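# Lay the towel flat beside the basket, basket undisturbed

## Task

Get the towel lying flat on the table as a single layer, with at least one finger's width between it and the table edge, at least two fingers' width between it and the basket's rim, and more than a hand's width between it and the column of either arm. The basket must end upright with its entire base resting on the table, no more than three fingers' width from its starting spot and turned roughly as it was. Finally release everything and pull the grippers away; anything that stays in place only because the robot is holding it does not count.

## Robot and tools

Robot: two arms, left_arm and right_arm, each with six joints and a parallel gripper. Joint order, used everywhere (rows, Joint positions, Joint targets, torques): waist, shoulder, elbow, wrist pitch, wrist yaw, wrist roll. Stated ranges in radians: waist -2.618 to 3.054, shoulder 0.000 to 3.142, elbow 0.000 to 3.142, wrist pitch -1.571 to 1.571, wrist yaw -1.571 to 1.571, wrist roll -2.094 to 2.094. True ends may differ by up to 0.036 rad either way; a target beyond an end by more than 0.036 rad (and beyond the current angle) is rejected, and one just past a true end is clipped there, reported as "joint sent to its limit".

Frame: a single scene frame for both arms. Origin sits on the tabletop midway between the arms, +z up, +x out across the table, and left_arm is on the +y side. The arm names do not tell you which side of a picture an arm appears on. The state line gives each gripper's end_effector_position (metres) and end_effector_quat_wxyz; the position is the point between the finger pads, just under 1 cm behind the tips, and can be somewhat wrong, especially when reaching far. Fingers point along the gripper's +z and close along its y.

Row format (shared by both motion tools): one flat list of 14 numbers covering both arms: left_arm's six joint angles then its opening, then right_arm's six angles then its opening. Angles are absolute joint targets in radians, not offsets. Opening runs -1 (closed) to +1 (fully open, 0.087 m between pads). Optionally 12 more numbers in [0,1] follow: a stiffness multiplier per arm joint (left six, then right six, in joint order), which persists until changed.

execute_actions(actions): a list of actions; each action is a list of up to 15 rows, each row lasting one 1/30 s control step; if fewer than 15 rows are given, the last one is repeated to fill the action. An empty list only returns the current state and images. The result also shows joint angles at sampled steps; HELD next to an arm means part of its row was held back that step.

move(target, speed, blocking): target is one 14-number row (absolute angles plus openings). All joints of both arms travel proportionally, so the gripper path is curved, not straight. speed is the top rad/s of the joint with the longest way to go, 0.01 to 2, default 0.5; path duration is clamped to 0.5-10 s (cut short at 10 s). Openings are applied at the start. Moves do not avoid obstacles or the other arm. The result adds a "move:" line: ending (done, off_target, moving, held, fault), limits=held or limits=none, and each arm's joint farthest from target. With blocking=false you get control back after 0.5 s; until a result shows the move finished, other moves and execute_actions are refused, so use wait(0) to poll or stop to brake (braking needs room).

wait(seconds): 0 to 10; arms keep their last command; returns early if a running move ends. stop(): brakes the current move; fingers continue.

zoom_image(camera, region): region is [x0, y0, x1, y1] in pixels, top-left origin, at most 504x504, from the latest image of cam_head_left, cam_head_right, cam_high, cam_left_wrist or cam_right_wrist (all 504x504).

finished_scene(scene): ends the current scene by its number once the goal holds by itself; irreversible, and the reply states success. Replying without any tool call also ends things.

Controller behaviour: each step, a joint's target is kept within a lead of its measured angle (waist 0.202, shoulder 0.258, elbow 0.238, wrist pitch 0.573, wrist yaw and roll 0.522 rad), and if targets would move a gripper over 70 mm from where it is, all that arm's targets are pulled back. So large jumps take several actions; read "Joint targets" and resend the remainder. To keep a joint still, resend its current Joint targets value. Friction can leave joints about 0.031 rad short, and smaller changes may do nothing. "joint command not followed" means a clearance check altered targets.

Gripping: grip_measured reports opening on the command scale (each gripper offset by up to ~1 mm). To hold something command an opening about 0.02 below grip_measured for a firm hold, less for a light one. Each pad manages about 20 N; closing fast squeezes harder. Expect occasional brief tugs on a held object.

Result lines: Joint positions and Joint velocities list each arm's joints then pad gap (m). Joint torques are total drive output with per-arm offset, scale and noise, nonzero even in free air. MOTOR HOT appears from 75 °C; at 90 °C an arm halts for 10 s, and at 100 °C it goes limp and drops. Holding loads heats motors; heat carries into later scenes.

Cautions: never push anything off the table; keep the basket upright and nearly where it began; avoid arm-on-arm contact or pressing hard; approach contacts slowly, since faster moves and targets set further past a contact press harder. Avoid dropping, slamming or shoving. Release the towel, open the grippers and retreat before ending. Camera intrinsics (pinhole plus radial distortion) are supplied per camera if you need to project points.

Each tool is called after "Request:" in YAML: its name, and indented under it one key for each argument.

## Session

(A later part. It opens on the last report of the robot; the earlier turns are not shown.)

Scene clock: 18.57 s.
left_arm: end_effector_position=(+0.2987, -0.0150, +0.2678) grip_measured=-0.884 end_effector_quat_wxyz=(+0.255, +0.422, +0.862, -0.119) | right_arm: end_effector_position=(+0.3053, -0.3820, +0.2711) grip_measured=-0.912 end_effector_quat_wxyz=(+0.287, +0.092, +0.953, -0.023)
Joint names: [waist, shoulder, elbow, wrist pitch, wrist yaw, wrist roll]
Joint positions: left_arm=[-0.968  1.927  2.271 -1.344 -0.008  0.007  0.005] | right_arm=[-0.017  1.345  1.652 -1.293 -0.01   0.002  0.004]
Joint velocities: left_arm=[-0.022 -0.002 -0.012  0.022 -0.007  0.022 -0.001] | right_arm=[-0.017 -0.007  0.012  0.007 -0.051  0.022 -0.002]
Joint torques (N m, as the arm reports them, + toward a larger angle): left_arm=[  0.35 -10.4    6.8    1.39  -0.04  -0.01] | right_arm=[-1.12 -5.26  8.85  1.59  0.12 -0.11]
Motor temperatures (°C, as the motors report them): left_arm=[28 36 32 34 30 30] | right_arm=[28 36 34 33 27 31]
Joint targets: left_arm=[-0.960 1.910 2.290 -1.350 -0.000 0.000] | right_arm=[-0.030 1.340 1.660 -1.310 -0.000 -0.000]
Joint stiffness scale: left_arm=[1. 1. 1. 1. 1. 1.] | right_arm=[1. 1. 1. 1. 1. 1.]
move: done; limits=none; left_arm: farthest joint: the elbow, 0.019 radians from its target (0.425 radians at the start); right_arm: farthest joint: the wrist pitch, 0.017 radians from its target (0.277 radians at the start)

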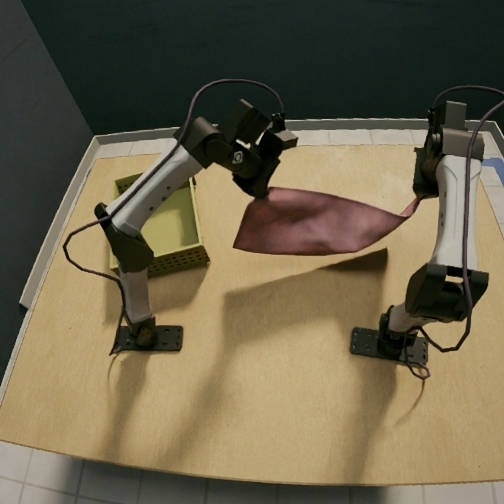

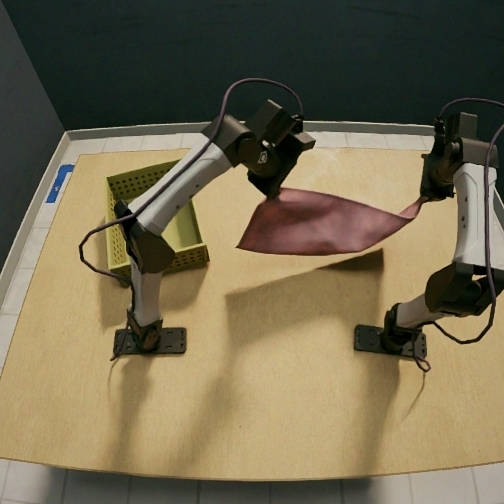

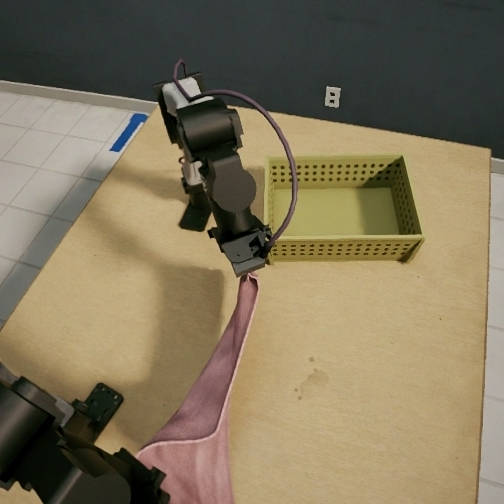

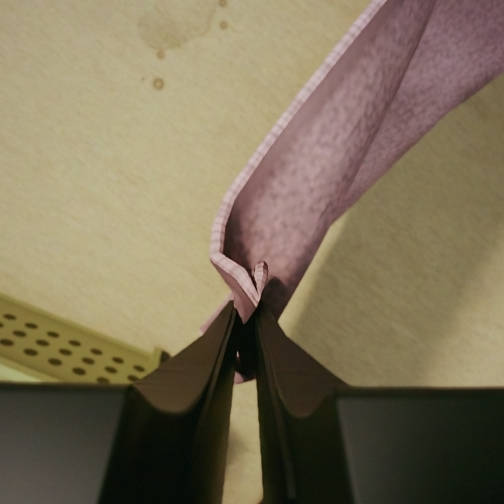

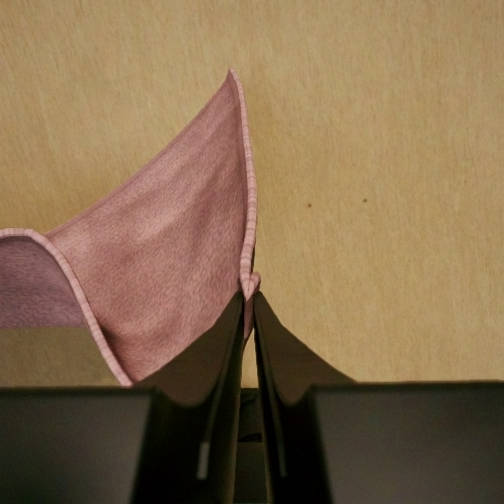

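Request:
move:
  target: [-0.70,1.98,2.03,-0.75,0,0,-1,-0.125,1.81,1.91,-1.11,0,1.2,-1]
  speed: 0.6

Scene clock: 22.70 s.
left_arm: end_effector_position=(+0.4575, +0.0015, +0.2389) grip_measured=-0.884 end_effector_quat_wxyz=(+0.397, +0.289, +0.862, -0.128) | right_arm: end_effector_position=(+0.4587, -0.4154, +0.2368) grip_measured=-0.912 end_effector_quat_wxyz=(+0.247, +0.647, +0.710, +0.124)
Joint names: [waist, shoulder, elbow, wrist pitch, wrist yaw, wrist roll]
Joint positions: left_arm=[-0.707  1.972  2.041 -0.78  -0.007  0.006  0.005] | right_arm=[-0.113  1.79   1.893 -1.115 -0.008  1.192  0.004]
Joint velocities: left_arm=[ 0.002 -0.002  0.017 -0.051 -0.007 -0.095 -0.   ] | right_arm=[ 0.007 -0.007  0.007  0.022 -0.037  0.022 -0.   ]
Joint torques (N m, as the arm reports them, + toward a larger angle): left_arm=[ 0.3  -9.86  5.65  1.96 -0.04 -0.01] | right_arm=[-1.08 -8.67 10.25  1.72  0.17 -0.04]
Motor temperatures (°C, as the motors report them): left_arm=[28 36 32 35 30 30] | right_arm=[28 36 34 33 27 31]
Joint targets: left_arm=[-0.700 1.980 2.030 -0.750 -0.000 -0.000] | right_arm=[-0.125 1.810 1.910 -1.110 0.000 1.200]
Joint stiffness scale: left_arm=[1. 1. 1. 1. 1. 1.] | right_arm=[1. 1. 1. 1. 1. 1.]
move: off_target (left_arm); limits=none; left_arm: farthest joint: the wrist pitch, 0.030 radians from its target (0.595 radians at the start); right_arm: farthest joint: the shoulder, 0.020 radians from its target (0.465 radians at the start)

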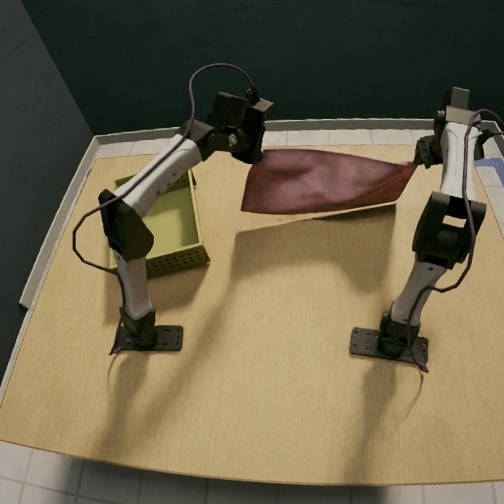

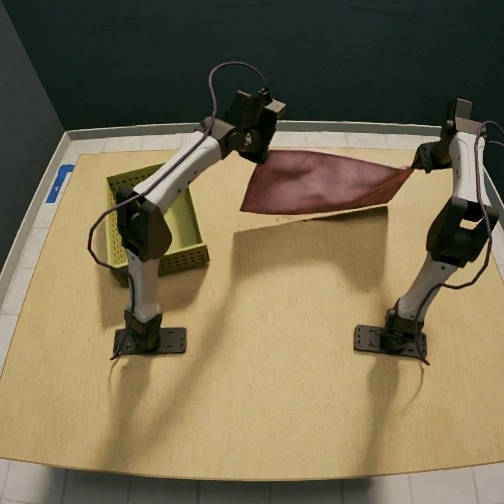

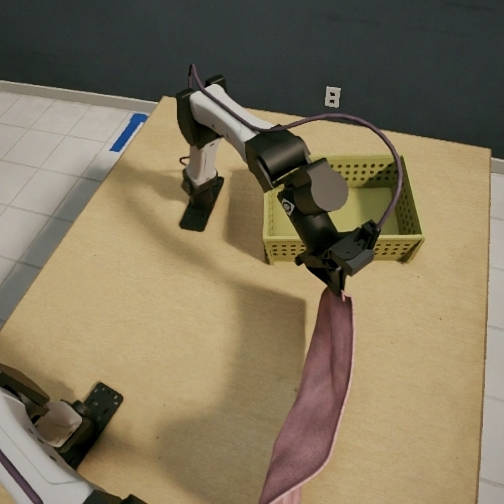

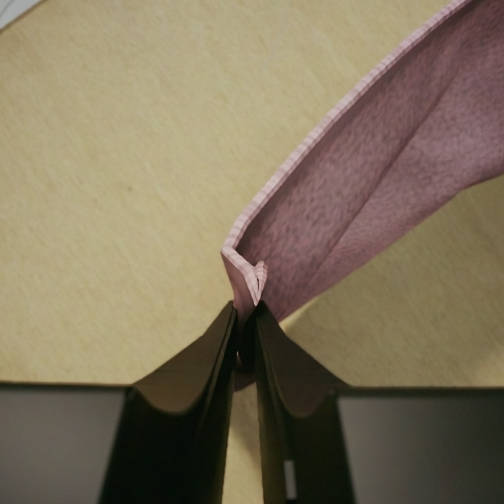

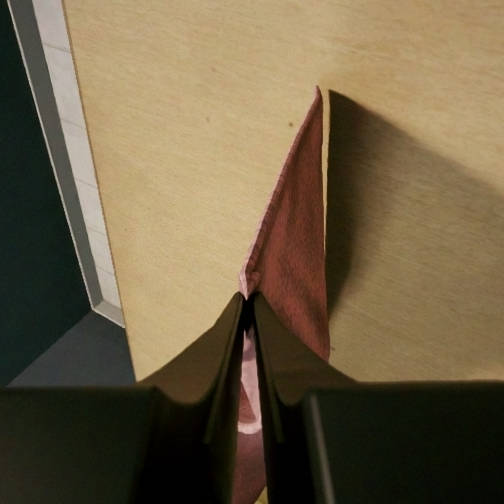

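Request:
move:
  target: [-0.75,2.05,2.03,-0.78,0,0.9,-1,-0.16,1.81,1.91,-1.11,0,1.2,-1]
  speed: 0.7

Scene clock: 25.27 s.
left_arm: end_effector_position=(+0.4805, +0.0000, +0.2141) grip_measured=-0.884 end_effector_quat_wxyz=(+0.382, +0.652, +0.653, +0.043) | right_arm: end_effector_position=(+0.4556, -0.4300, +0.2368) grip_measured=-0.912 end_effector_quat_wxyz=(+0.249, +0.660, +0.699, +0.120)
Joint names: [waist, shoulder, elbow, wrist pitch, wrist yaw, wrist roll]
Joint positions: left_arm=[-0.743  2.043  2.041 -0.78  -0.006  0.892  0.005] | right_arm=[-0.148  1.79   1.893 -1.114 -0.008  1.192  0.004]
Joint velocities: left_arm=[-0.007 -0.007 -0.002  0.037 -0.051 -0.051 -0.   ] | right_arm=[-0.017 -0.017 -0.002 -0.081  0.022  0.037 -0.   ]
Joint torques (N m, as the arm reports them, + toward a larger angle): left_arm=[ -0.93 -10.44   5.64   1.59  -0.03   0.09] | right_arm=[-1.14 -8.58 10.22  1.72  0.16 -0.06]
Motor temperatures (°C, as the motors report them): left_arm=[28 37 32 35 30 30] | right_arm=[28 36 35 33 27 31]
Joint targets: left_arm=[-0.750 2.050 2.030 -0.780 0.000 0.900] | right_arm=[-0.160 1.810 1.910 -1.110 0.000 1.200]
Joint stiffness scale: left_arm=[1. 1. 1. 1. 1. 1.] | right_arm=[1. 1. 1. 1. 1. 1.]
move: done; limits=none; left_arm: farthest joint: the elbow, 0.011 radians from its target (0.011 radians at the start); right_arm: farthest joint: the shoulder, 0.020 radians from its target (0.020 radians at the start)

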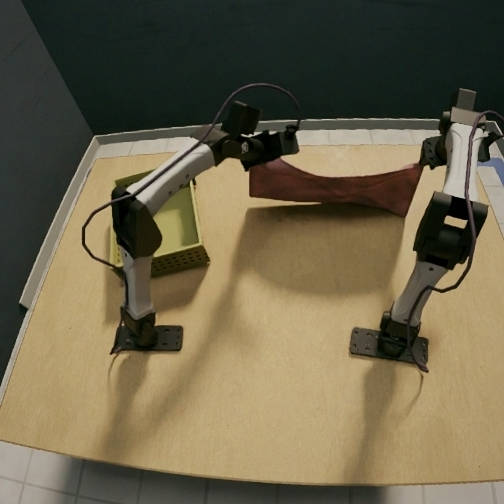

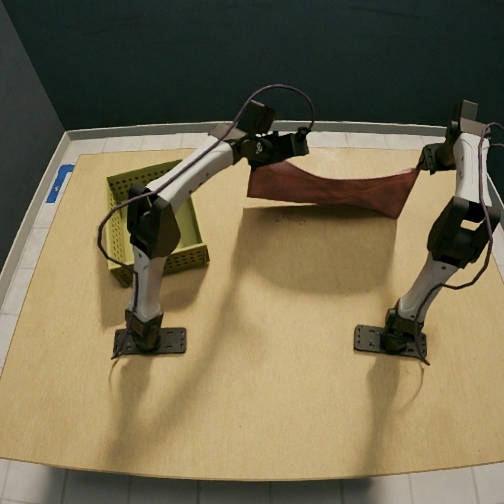

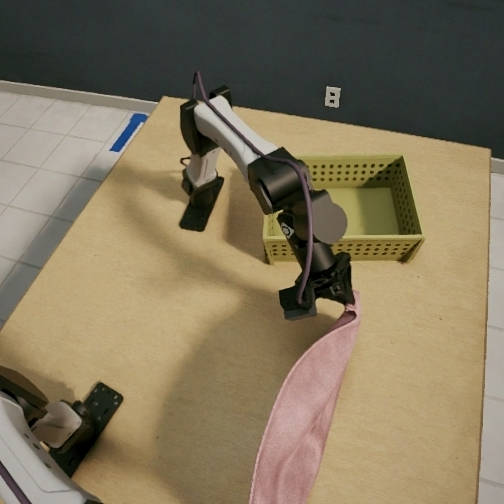

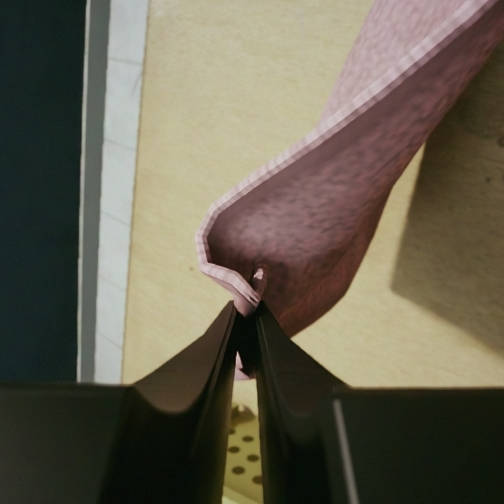

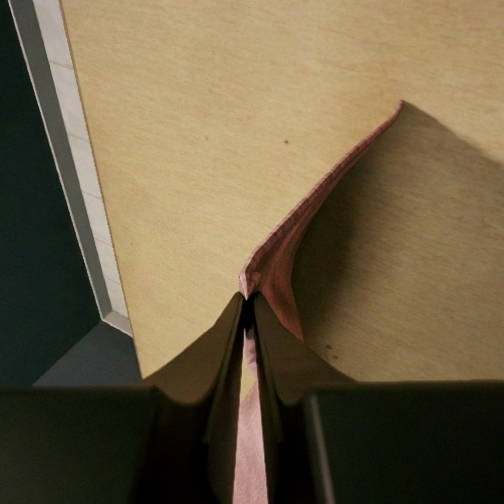

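Request:
move:
  target: [-0.91,1.93,1.75,-0.92,0,0.9,-1,-0.31,1.535,1.40,-1.075,0,1.2,-1]
  speed: 0.4

Scene clock: 31.53 s.
left_arm: end_effector_position=(+0.3682, -0.0059, +0.1341) grip_measured=-0.884 end_effector_quat_wxyz=(+0.231, +0.742, +0.629, +0.008) | right_arm: end_effector_position=(+0.3505, -0.4489, +0.1665) grip_measured=-0.912 end_effector_quat_wxyz=(+0.165, +0.728, +0.662, +0.066)
Joint names: [waist, shoulder, elbow, wrist pitch, wrist yaw, wrist roll]
Joint positions: left_arm=[-0.905  1.96   1.762 -0.908 -0.004  0.893  0.005] | right_arm=[-0.298  1.551  1.421 -1.083 -0.008  1.193  0.004]
Joint velocities: left_arm=[ 0.002  0.017 -0.002 -0.037  0.007  0.066 -0.001] | right_arm=[-0.002 -0.007 -0.012 -0.007 -0.022  0.007 -0.002]
Joint torques (N m, as the arm reports them, + toward a larger angle): left_arm=[ -0.63 -12.34   5.37   1.1   -0.02   0.08] | right_arm=[-1.07 -9.01  6.85  1.37  0.16 -0.06]
Motor temperatures (°C, as the motors report them): left_arm=[28 38 32 35 30 30] | right_arm=[28 37 36 34 27 31]
Joint targets: left_arm=[-0.910 1.930 1.750 -0.920 0.000 0.900] | right_arm=[-0.310 1.535 1.400 -1.075 0.000 1.200]
Joint stiffness scale: left_arm=[1. 1. 1. 1. 1. 1.] | right_arm=[1. 1. 1. 1. 1. 1.]
move: off_target (left_arm, right_arm); limits=none; left_arm: farthest joint: the shoulder, 0.030 radians from its target (0.113 radians at the start); right_arm: farthest joint: the elbow, 0.021 radians from its target (0.493 radians at the start)

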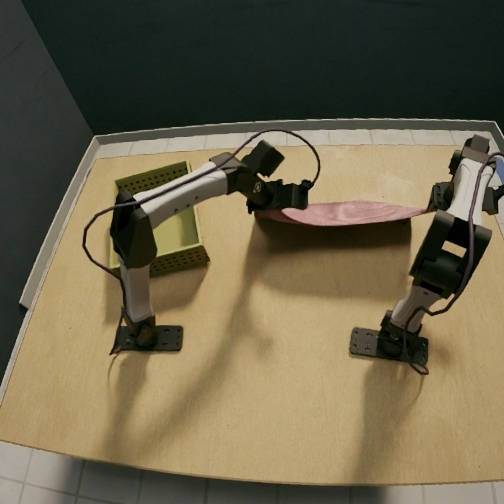

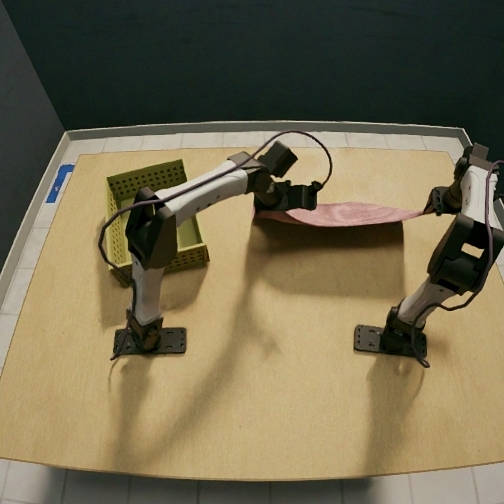

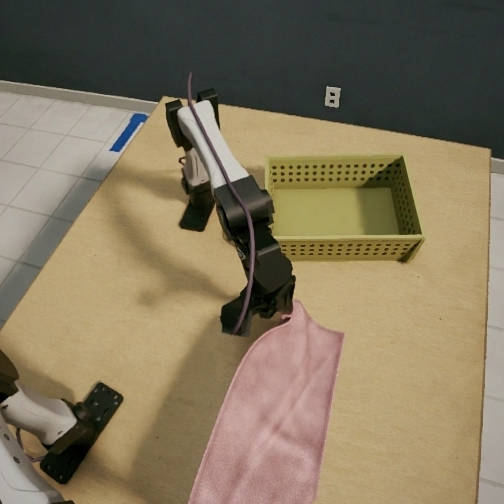

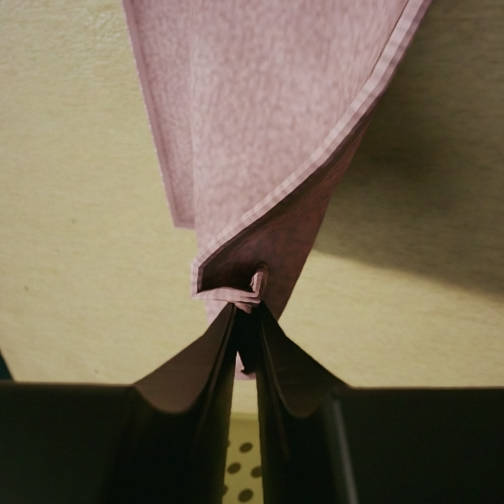

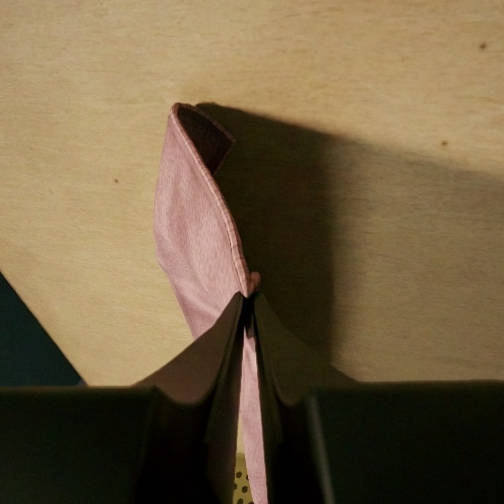

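Request:
move:
  target: [-0.91,1.93,1.75,-0.92,0,0.9,-1,-0.28,1.55,1.72,-1.36,0,1.2,-1]
  speed: 0.4

Scene clock: 33.50 s.
left_arm: end_effector_position=(+0.3681, -0.0057, +0.1340) grip_measured=-0.884 end_effector_quat_wxyz=(+0.230, +0.742, +0.629, +0.008) | right_arm: end_effector_position=(+0.3399, -0.4405, +0.2380) grip_measured=-0.912 end_effector_quat_wxyz=(+0.175, +0.724, +0.664, +0.071)
Joint names: [waist, shoulder, elbow, wrist pitch, wrist yaw, wrist roll]
Joint positions: left_arm=[-0.905  1.96   1.762 -0.908 -0.004  0.893  0.005] | right_arm=[-0.29   1.551  1.708 -1.348 -0.008  1.193  0.004]
Joint velocities: left_arm=[-0.027 -0.012 -0.002 -0.037  0.037 -0.051  0.001] | right_arm=[ 0.002  0.002 -0.002 -0.022  0.022  0.007 -0.   ]
Joint torques (N m, as the arm reports them, + toward a larger angle): left_arm=[ -0.74 -12.42   5.44   1.09  -0.01   0.05] | right_arm=[ 0.68 -7.21  9.28  1.16  0.17 -0.06]
Motor temperatures (°C, as the motors report them): left_arm=[28 39 32 35 30 30] | right_arm=[28 37 36 34 27 31]
Joint targets: left_arm=[-0.910 1.930 1.750 -0.920 -0.000 0.900] | right_arm=[-0.280 1.550 1.720 -1.360 -0.000 1.200]
Joint stiffness scale: left_arm=[1. 1. 1. 1. 1. 1.] | right_arm=[1. 1. 1. 1. 1. 1.]
move: off_target (left_arm); limits=none; left_arm: farthest joint: the shoulder, 0.030 radians from its target (0.030 radians at the start); right_arm: farthest joint: the elbow, 0.012 radians from its target (0.299 radians at the start)

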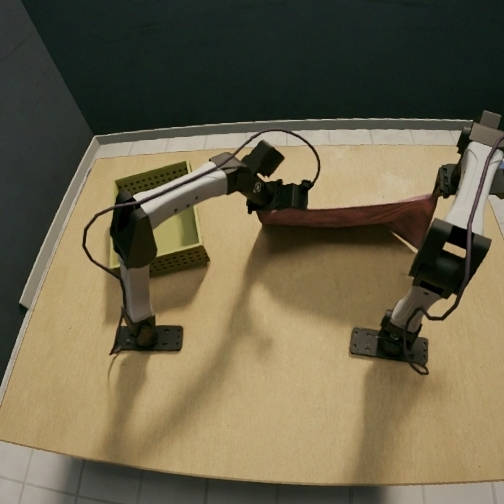

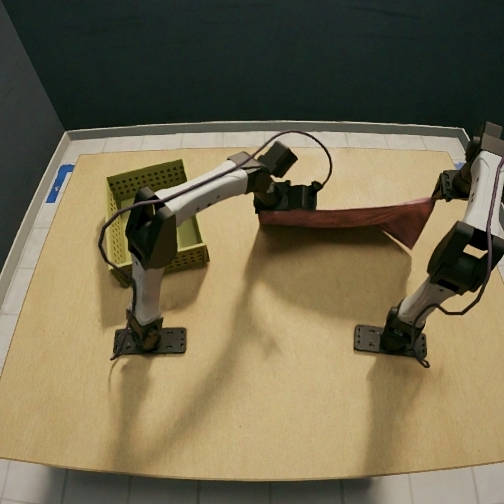

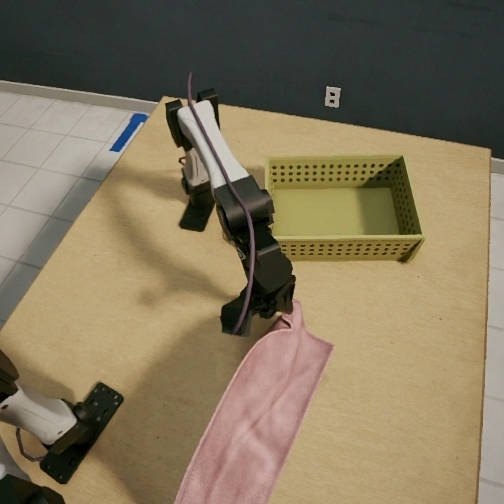

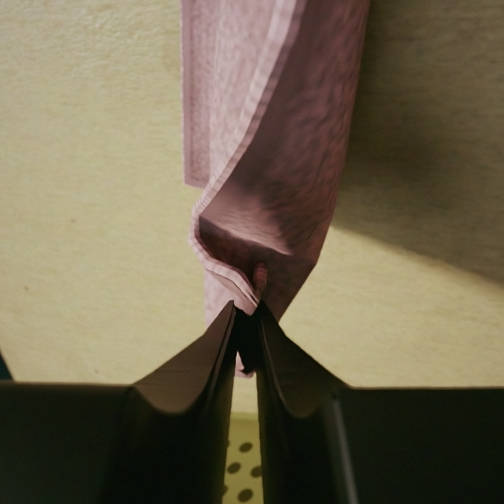

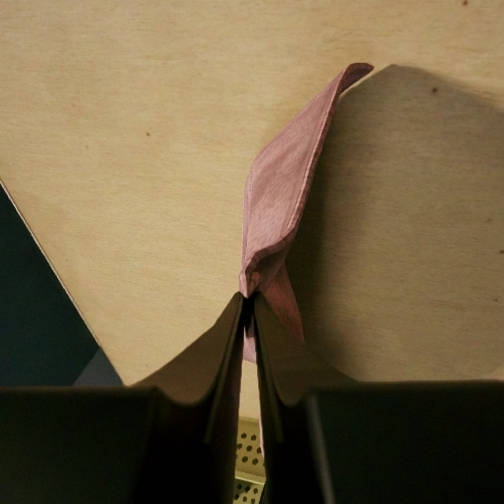

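Request:
execute_actions:
  actions: []

Request:
move:
  target: [-0.91,1.93,1.75,-0.92,0,0.9,-1,-0.16,1.81,1.91,-1.11,0,1.2,-1]
  speed: 0.4

Scene clock: 35.47 s.
left_arm: end_effector_position=(+0.3680, -0.0057, +0.1340) grip_measured=-0.884 end_effector_quat_wxyz=(+0.230, +0.742, +0.629, +0.008) | right_arm: end_effector_position=(+0.3398, -0.4405, +0.2380) grip_measured=-0.912 end_effector_quat_wxyz=(+0.175, +0.724, +0.664, +0.071)
Joint names: [waist, shoulder, elbow, wrist pitch, wrist yaw, wrist roll]
Joint positions: left_arm=[-0.905  1.96   1.762 -0.909 -0.004  0.893  0.005] | right_arm=[-0.29   1.551  1.708 -1.349 -0.008  1.193  0.004]
Joint velocities: left_arm=[-0.012 -0.017 -0.017  0.037 -0.022 -0.007  0.   ] | right_arm=[-0.012 -0.012 -0.002 -0.022 -0.066 -0.007  0.   ]
Joint torques (N m, as the arm reports them, + toward a larger angle): left_arm=[ -0.68 -12.35   5.46   1.07  -0.03   0.07] | right_arm=[ 0.7  -7.27  9.27  1.18  0.16 -0.06]
Motor temperatures (°C, as the motors report them): left_arm=[28 39 32 35 30 30] | right_arm=[28 37 36 34 27 31]
Joint targets: left_arm=[-0.910 1.930 1.750 -0.920 0.000 0.900] | right_arm=[-0.280 1.550 1.720 -1.360 -0.000 1.200]
Joint stiffness scale: left_arm=[1. 1. 1. 1. 1. 1.] | right_arm=[1. 1. 1. 1. 1. 1.]

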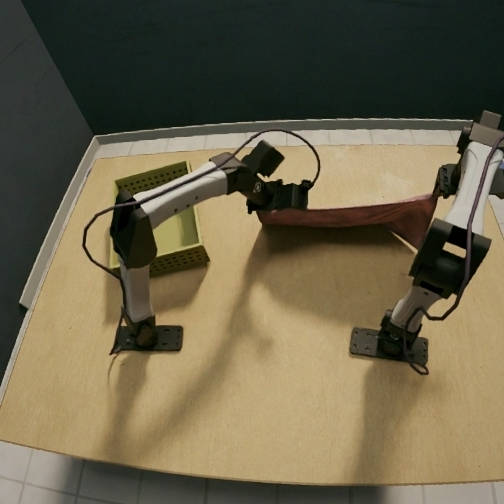

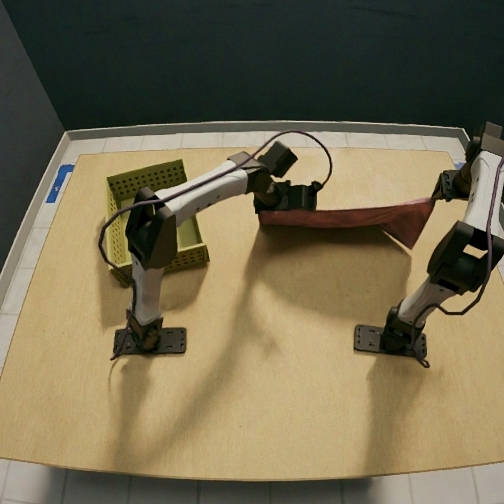

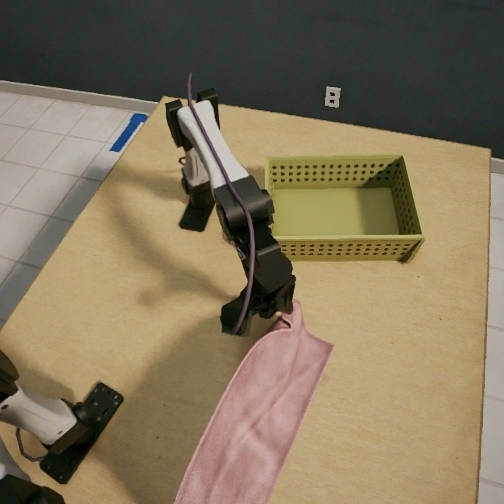

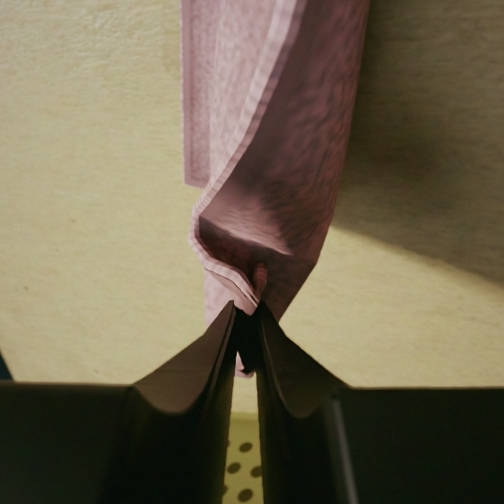

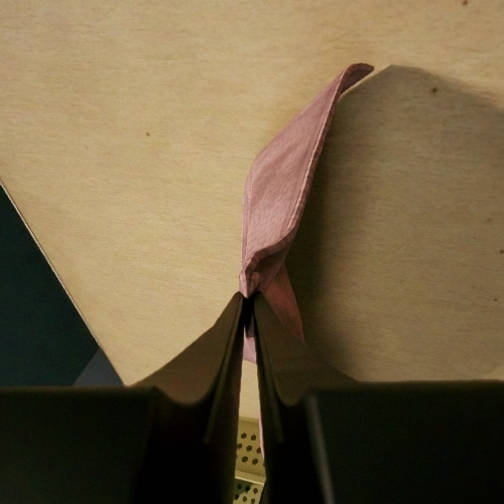

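Scene clock: 36.73 s.
left_arm: end_effector_position=(+0.3680, -0.0057, +0.1340) grip_measured=-0.884 end_effector_quat_wxyz=(+0.230, +0.742, +0.629, +0.008) | right_arm: end_effector_position=(+0.4524, -0.4375, +0.2349) grip_measured=-0.912 end_effector_quat_wxyz=(+0.246, +0.667, +0.693, +0.116)
Joint names: [waist, shoulder, elbow, wrist pitch, wrist yaw, wrist roll]
Joint positions: left_arm=[-0.905  1.96   1.762 -0.909 -0.004  0.893  0.005] | right_arm=[-0.166  1.792  1.892 -1.121 -0.008  1.193  0.004]
Joint velocities: left_arm=[-0.012 -0.017  0.007 -0.022 -0.037 -0.007  0.   ] | right_arm=[ 0.002  0.002  0.012 -0.051  0.037 -0.007 -0.   ]
Joint torques (N m, as the arm reports them, + toward a larger angle): left_arm=[ -0.69 -12.41   5.42   1.1    0.     0.07] | right_arm=[ 0.39 -8.74 10.3   1.78  0.16 -0.07]
Motor temperatures (°C, as the motors report them): left_arm=[28 39 32 35 30 30] | right_arm=[28 37 36 34 27 31]
Joint targets: left_arm=[-0.910 1.930 1.750 -0.920 -0.000 0.900] | right_arm=[-0.160 1.810 1.910 -1.110 0.000 1.200]
Joint stiffness scale: left_arm=[1. 1. 1. 1. 1. 1.] | right_arm=[1. 1. 1. 1. 1. 1.]
move: off_target (left_arm); limits=none; left_arm: farthest joint: the shoulder, 0.030 radians from its target (0.030 radians at the start); right_arm: farthest joint: the shoulder, 0.018 radians from its target (0.259 radians at the start)

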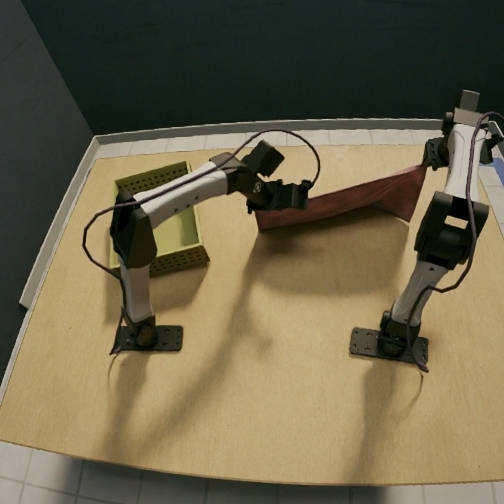

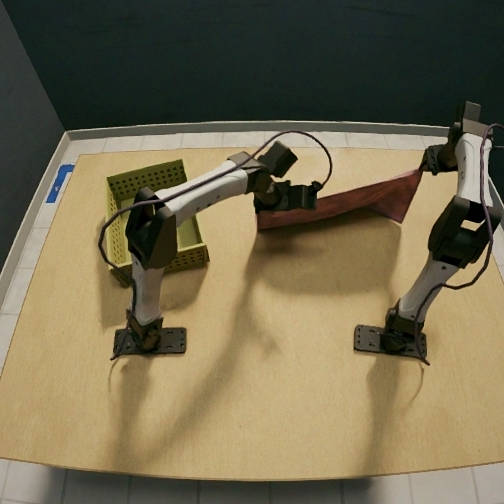

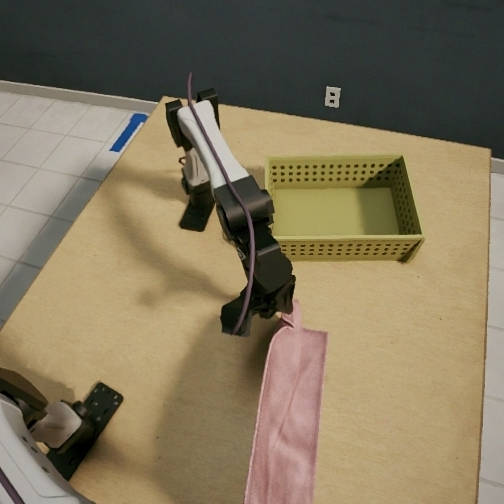

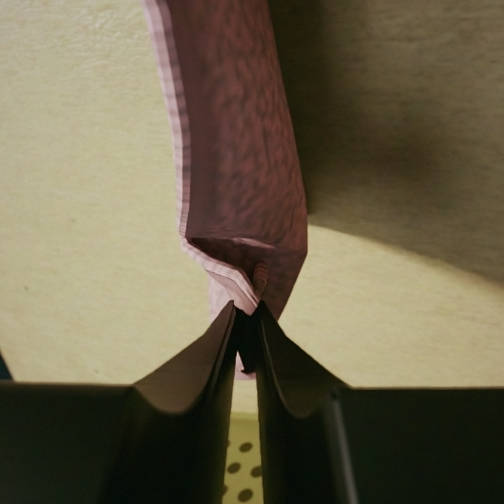

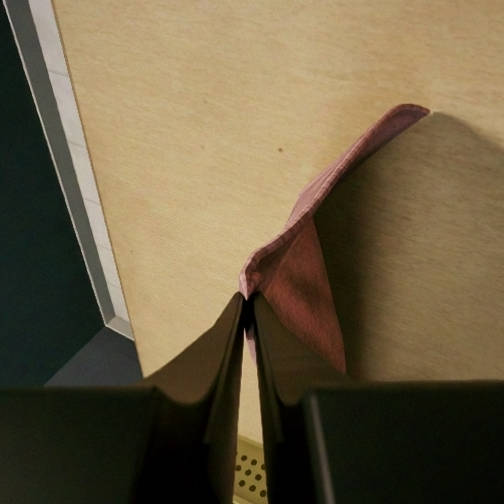

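Request:
move:
  target: [-0.91,1.93,1.75,-0.92,0,0.9,-1,-0.33,1.48,1.47,-1.2,0,0.9,-1]
  speed: 0.7

Scene clock: 38.50 s.
left_arm: end_effector_position=(+0.3680, -0.0057, +0.1340) grip_measured=-0.884 end_effector_quat_wxyz=(+0.230, +0.742, +0.629, +0.008) | right_arm: end_effector_position=(+0.3227, -0.4486, +0.1954) grip_measured=-0.912 end_effector_quat_wxyz=(+0.184, +0.632, +0.752, +0.042)
Joint names: [waist, shoulder, elbow, wrist pitch, wrist yaw, wrist roll]
Joint positions: left_arm=[-0.905  1.96   1.762 -0.909 -0.004  0.893  0.005] | right_arm=[-0.319  1.493  1.492 -1.191 -0.008  0.905  0.004]
Joint velocities: left_arm=[-0.002 -0.017  0.002  0.007 -0.022 -0.037  0.   ] | right_arm=[-0.012 -0.007 -0.007  0.022  0.037  0.022  0.   ]
Joint torques (N m, as the arm reports them, + toward a larger angle): left_arm=[ -0.76 -12.41   5.43   1.1   -0.02   0.06] | right_arm=[-1.03 -8.02  6.66  1.23  0.16 -0.17]
Motor temperatures (°C, as the motors report them): left_arm=[28 40 32 35 30 30] | right_arm=[28 37 36 34 27 31]
Joint targets: left_arm=[-0.910 1.930 1.750 -0.920 0.000 0.900] | right_arm=[-0.330 1.480 1.470 -1.200 -0.000 0.900]
Joint stiffness scale: left_arm=[1. 1. 1. 1. 1. 1.] | right_arm=[1. 1. 1. 1. 1. 1.]
move: off_target (left_arm, right_arm); limits=none; left_arm: farthest joint: the shoulder, 0.030 radians from its target (0.030 radians at the start); right_arm: farthest joint: the elbow, 0.022 radians from its target (0.422 radians at the start)

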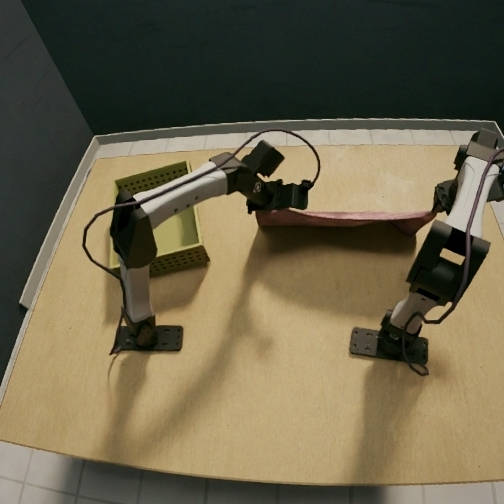

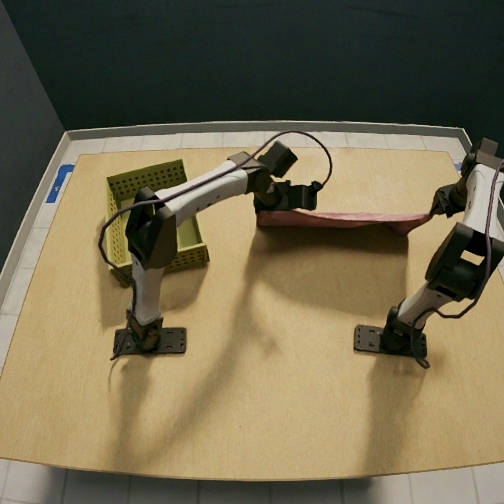

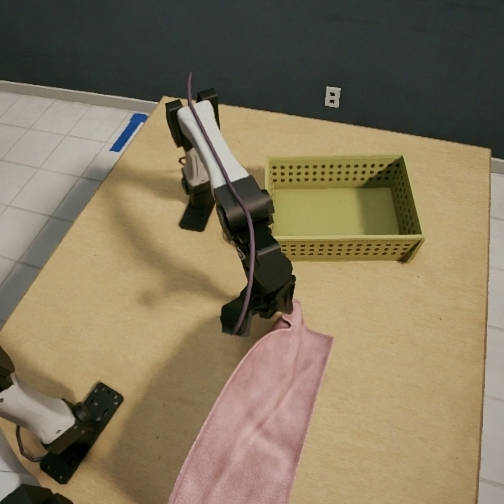

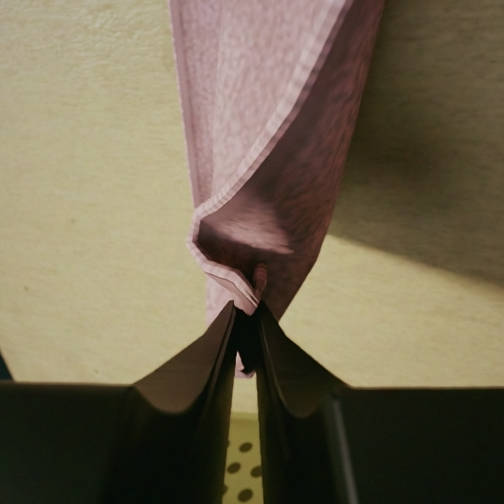

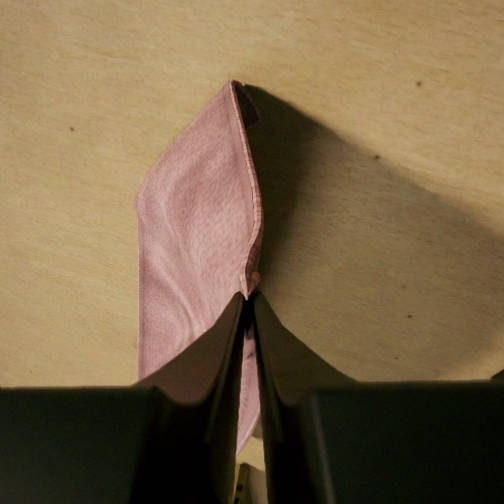

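Request:
move:
  target: [-0.98,1.9,1.65,-0.92,0,0.8,-1,-0.5,1.2,1.2,-1.3,0,0.9,-1]
  speed: 0.3

Scene clock: 40.37 s.
left_arm: end_effector_position=(+0.3274, -0.0080, +0.1139) grip_measured=-0.884 end_effector_quat_wxyz=(+0.197, +0.742, +0.640, -0.008) | right_arm: end_effector_position=(+0.2249, -0.4384, +0.1766) grip_measured=-0.912 end_effector_quat_wxyz=(+0.143, +0.698, +0.701, +0.021)
Joint names: [waist, shoulder, elbow, wrist pitch, wrist yaw, wrist roll]
Joint positions: left_arm=[-0.973  1.927  1.664 -0.91  -0.004  0.808  0.005] | right_arm=[-0.488  1.215  1.222 -1.288 -0.008  0.905  0.004]
Joint velocities: left_arm=[-0.002  0.002 -0.002 -0.007 -0.051  0.066  0.   ] | right_arm=[-0.002 -0.002 -0.022 -0.037  0.037  0.022 -0.   ]
Joint torques (N m, as the arm reports them, + toward a larger angle): left_arm=[ -0.83 -11.93   5.22   1.    -0.02  -0.06] | right_arm=[-1.12 -4.96  6.46  1.    0.15 -0.16]
Motor temperatures (°C, as the motors report them): left_arm=[28 40 32 35 30 30] | right_arm=[28 37 36 34 27 31]
Joint targets: left_arm=[-0.980 1.900 1.650 -0.920 -0.000 0.800] | right_arm=[-0.500 1.200 1.200 -1.300 0.000 0.900]
Joint stiffness scale: left_arm=[1. 1. 1. 1. 1. 1.] | right_arm=[1. 1. 1. 1. 1. 1.]
move: off_target (left_arm, right_arm); limits=none; left_arm: farthest joint: the shoulder, 0.027 radians from its target (0.060 radians at the start); right_arm: farthest joint: the elbow, 0.022 radians from its target (0.292 radians at the start)

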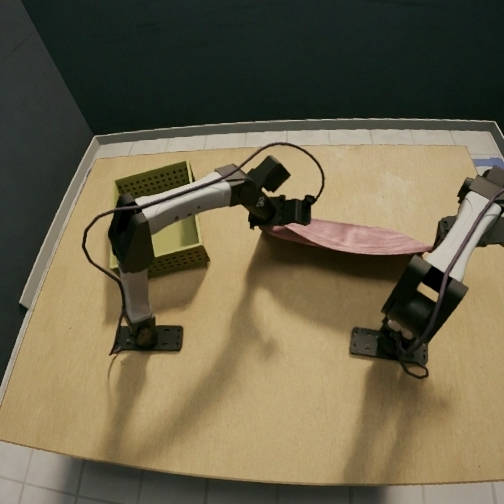

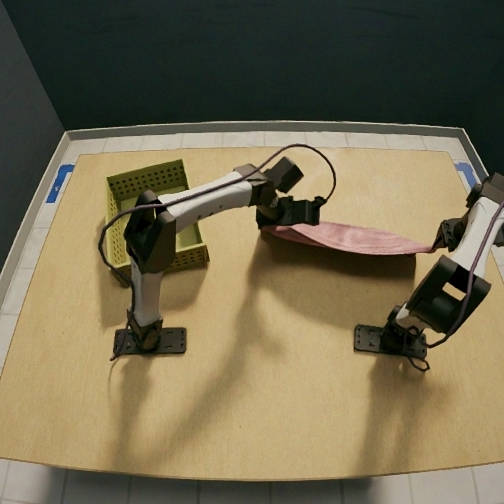

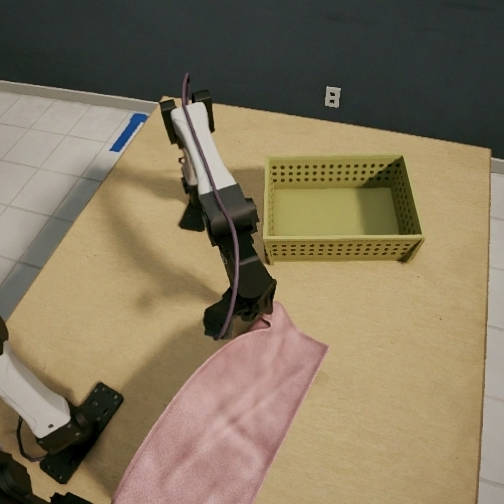

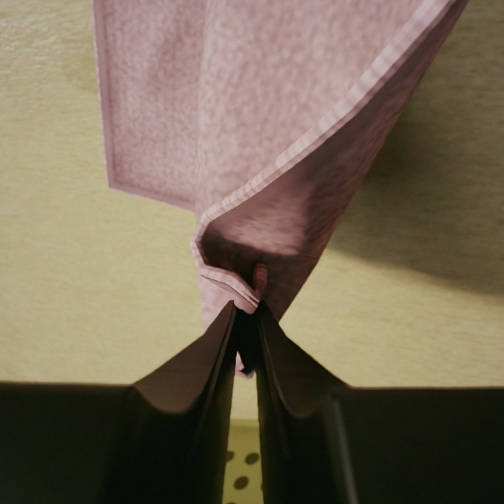

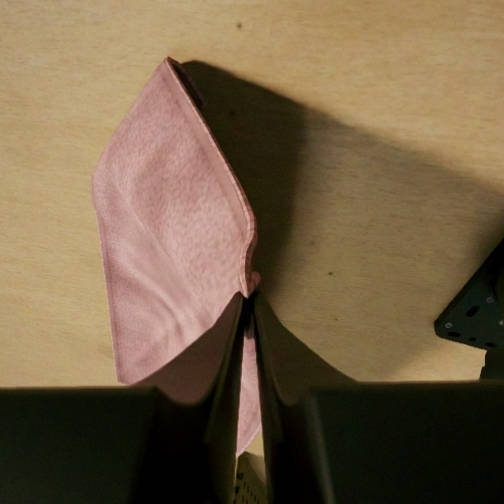

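Request:
move:
  target: [-0.98,1.86,1.68,-0.95,0,0.8,-1,-0.42,1.2,1.47,-1.5,0,0.7,-1]
  speed: 0.3

Scene clock: 42.20 s.
left_arm: end_effector_position=(+0.3229, -0.0022, +0.1289) grip_measured=-0.884 end_effector_quat_wxyz=(+0.203, +0.741, +0.640, -0.008) | right_arm: end_effector_position=(+0.2129, -0.4219, +0.2318) grip_measured=-0.912 end_effector_quat_wxyz=(+0.163, +0.602, +0.782, +0.012)
Joint names: [waist, shoulder, elbow, wrist pitch, wrist yaw, wrist roll]
Joint positions: left_arm=[-0.973  1.886  1.664 -0.939 -0.004  0.807  0.005] | right_arm=[-0.431  1.215  1.457 -1.486 -0.008  0.706  0.004]
Joint velocities: left_arm=[-0.007 -0.012 -0.007  0.051 -0.037 -0.037 -0.   ] | right_arm=[ 0.007 -0.002 -0.007 -0.037 -0.051  0.066 -0.   ]
Joint torques (N m, as the arm reports them, + toward a larger angle): left_arm=[ -0.92 -11.42   7.45   1.04  -0.03  -0.04] | right_arm=[ 0.79 -4.48  8.98  1.09  0.15 -0.16]
Motor temperatures (°C, as the motors report them): left_arm=[28 41 33 35 30 30] | right_arm=[28 37 36 34 27 31]
Joint targets: left_arm=[-0.980 1.860 1.680 -0.950 0.000 0.800] | right_arm=[-0.420 1.200 1.470 -1.500 -0.000 0.700]
Joint stiffness scale: left_arm=[1. 1. 1. 1. 1. 1.] | right_arm=[1. 1. 1. 1. 1. 1.]
move: off_target (left_arm); limits=none; left_arm: farthest joint: the shoulder, 0.026 radians from its target (0.067 radians at the start); right_arm: farthest joint: the shoulder, 0.015 radians from its target (0.015 radians at the start)

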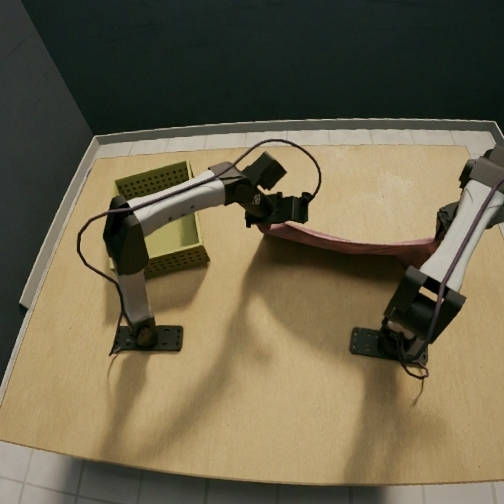

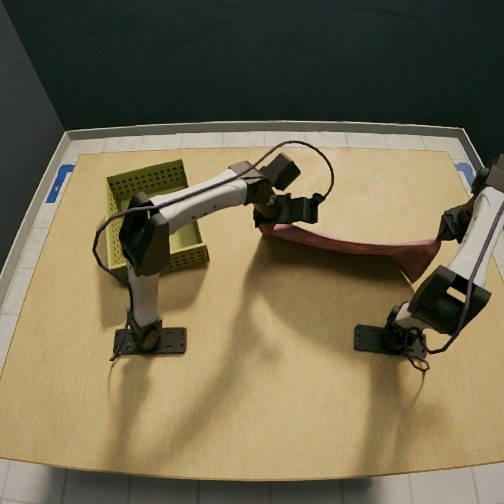

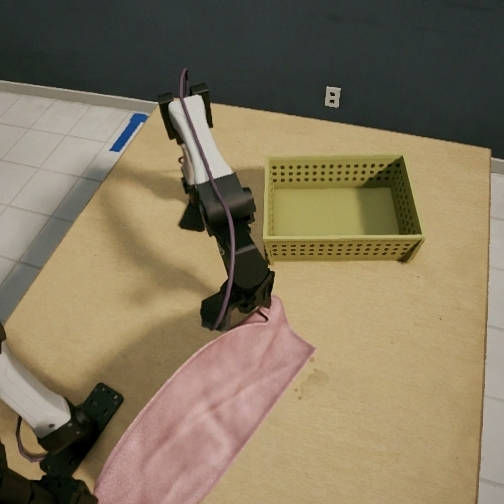

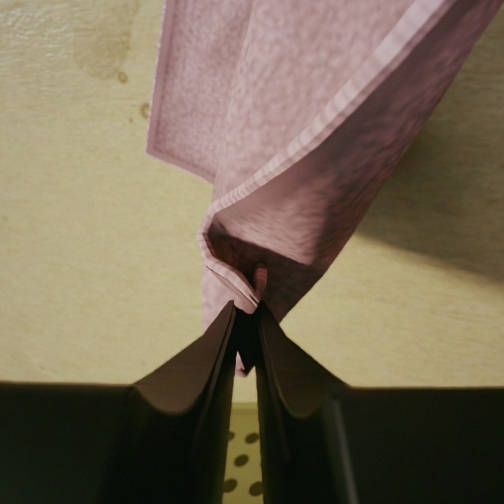

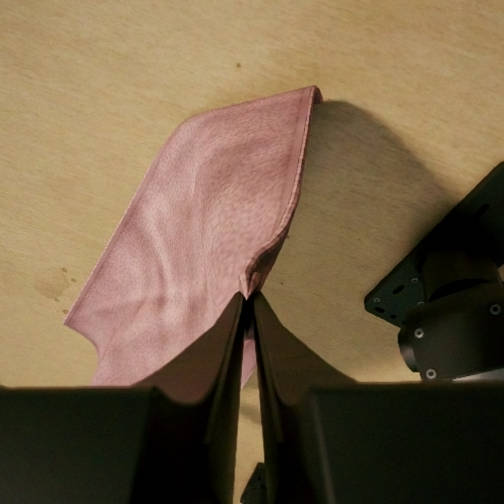

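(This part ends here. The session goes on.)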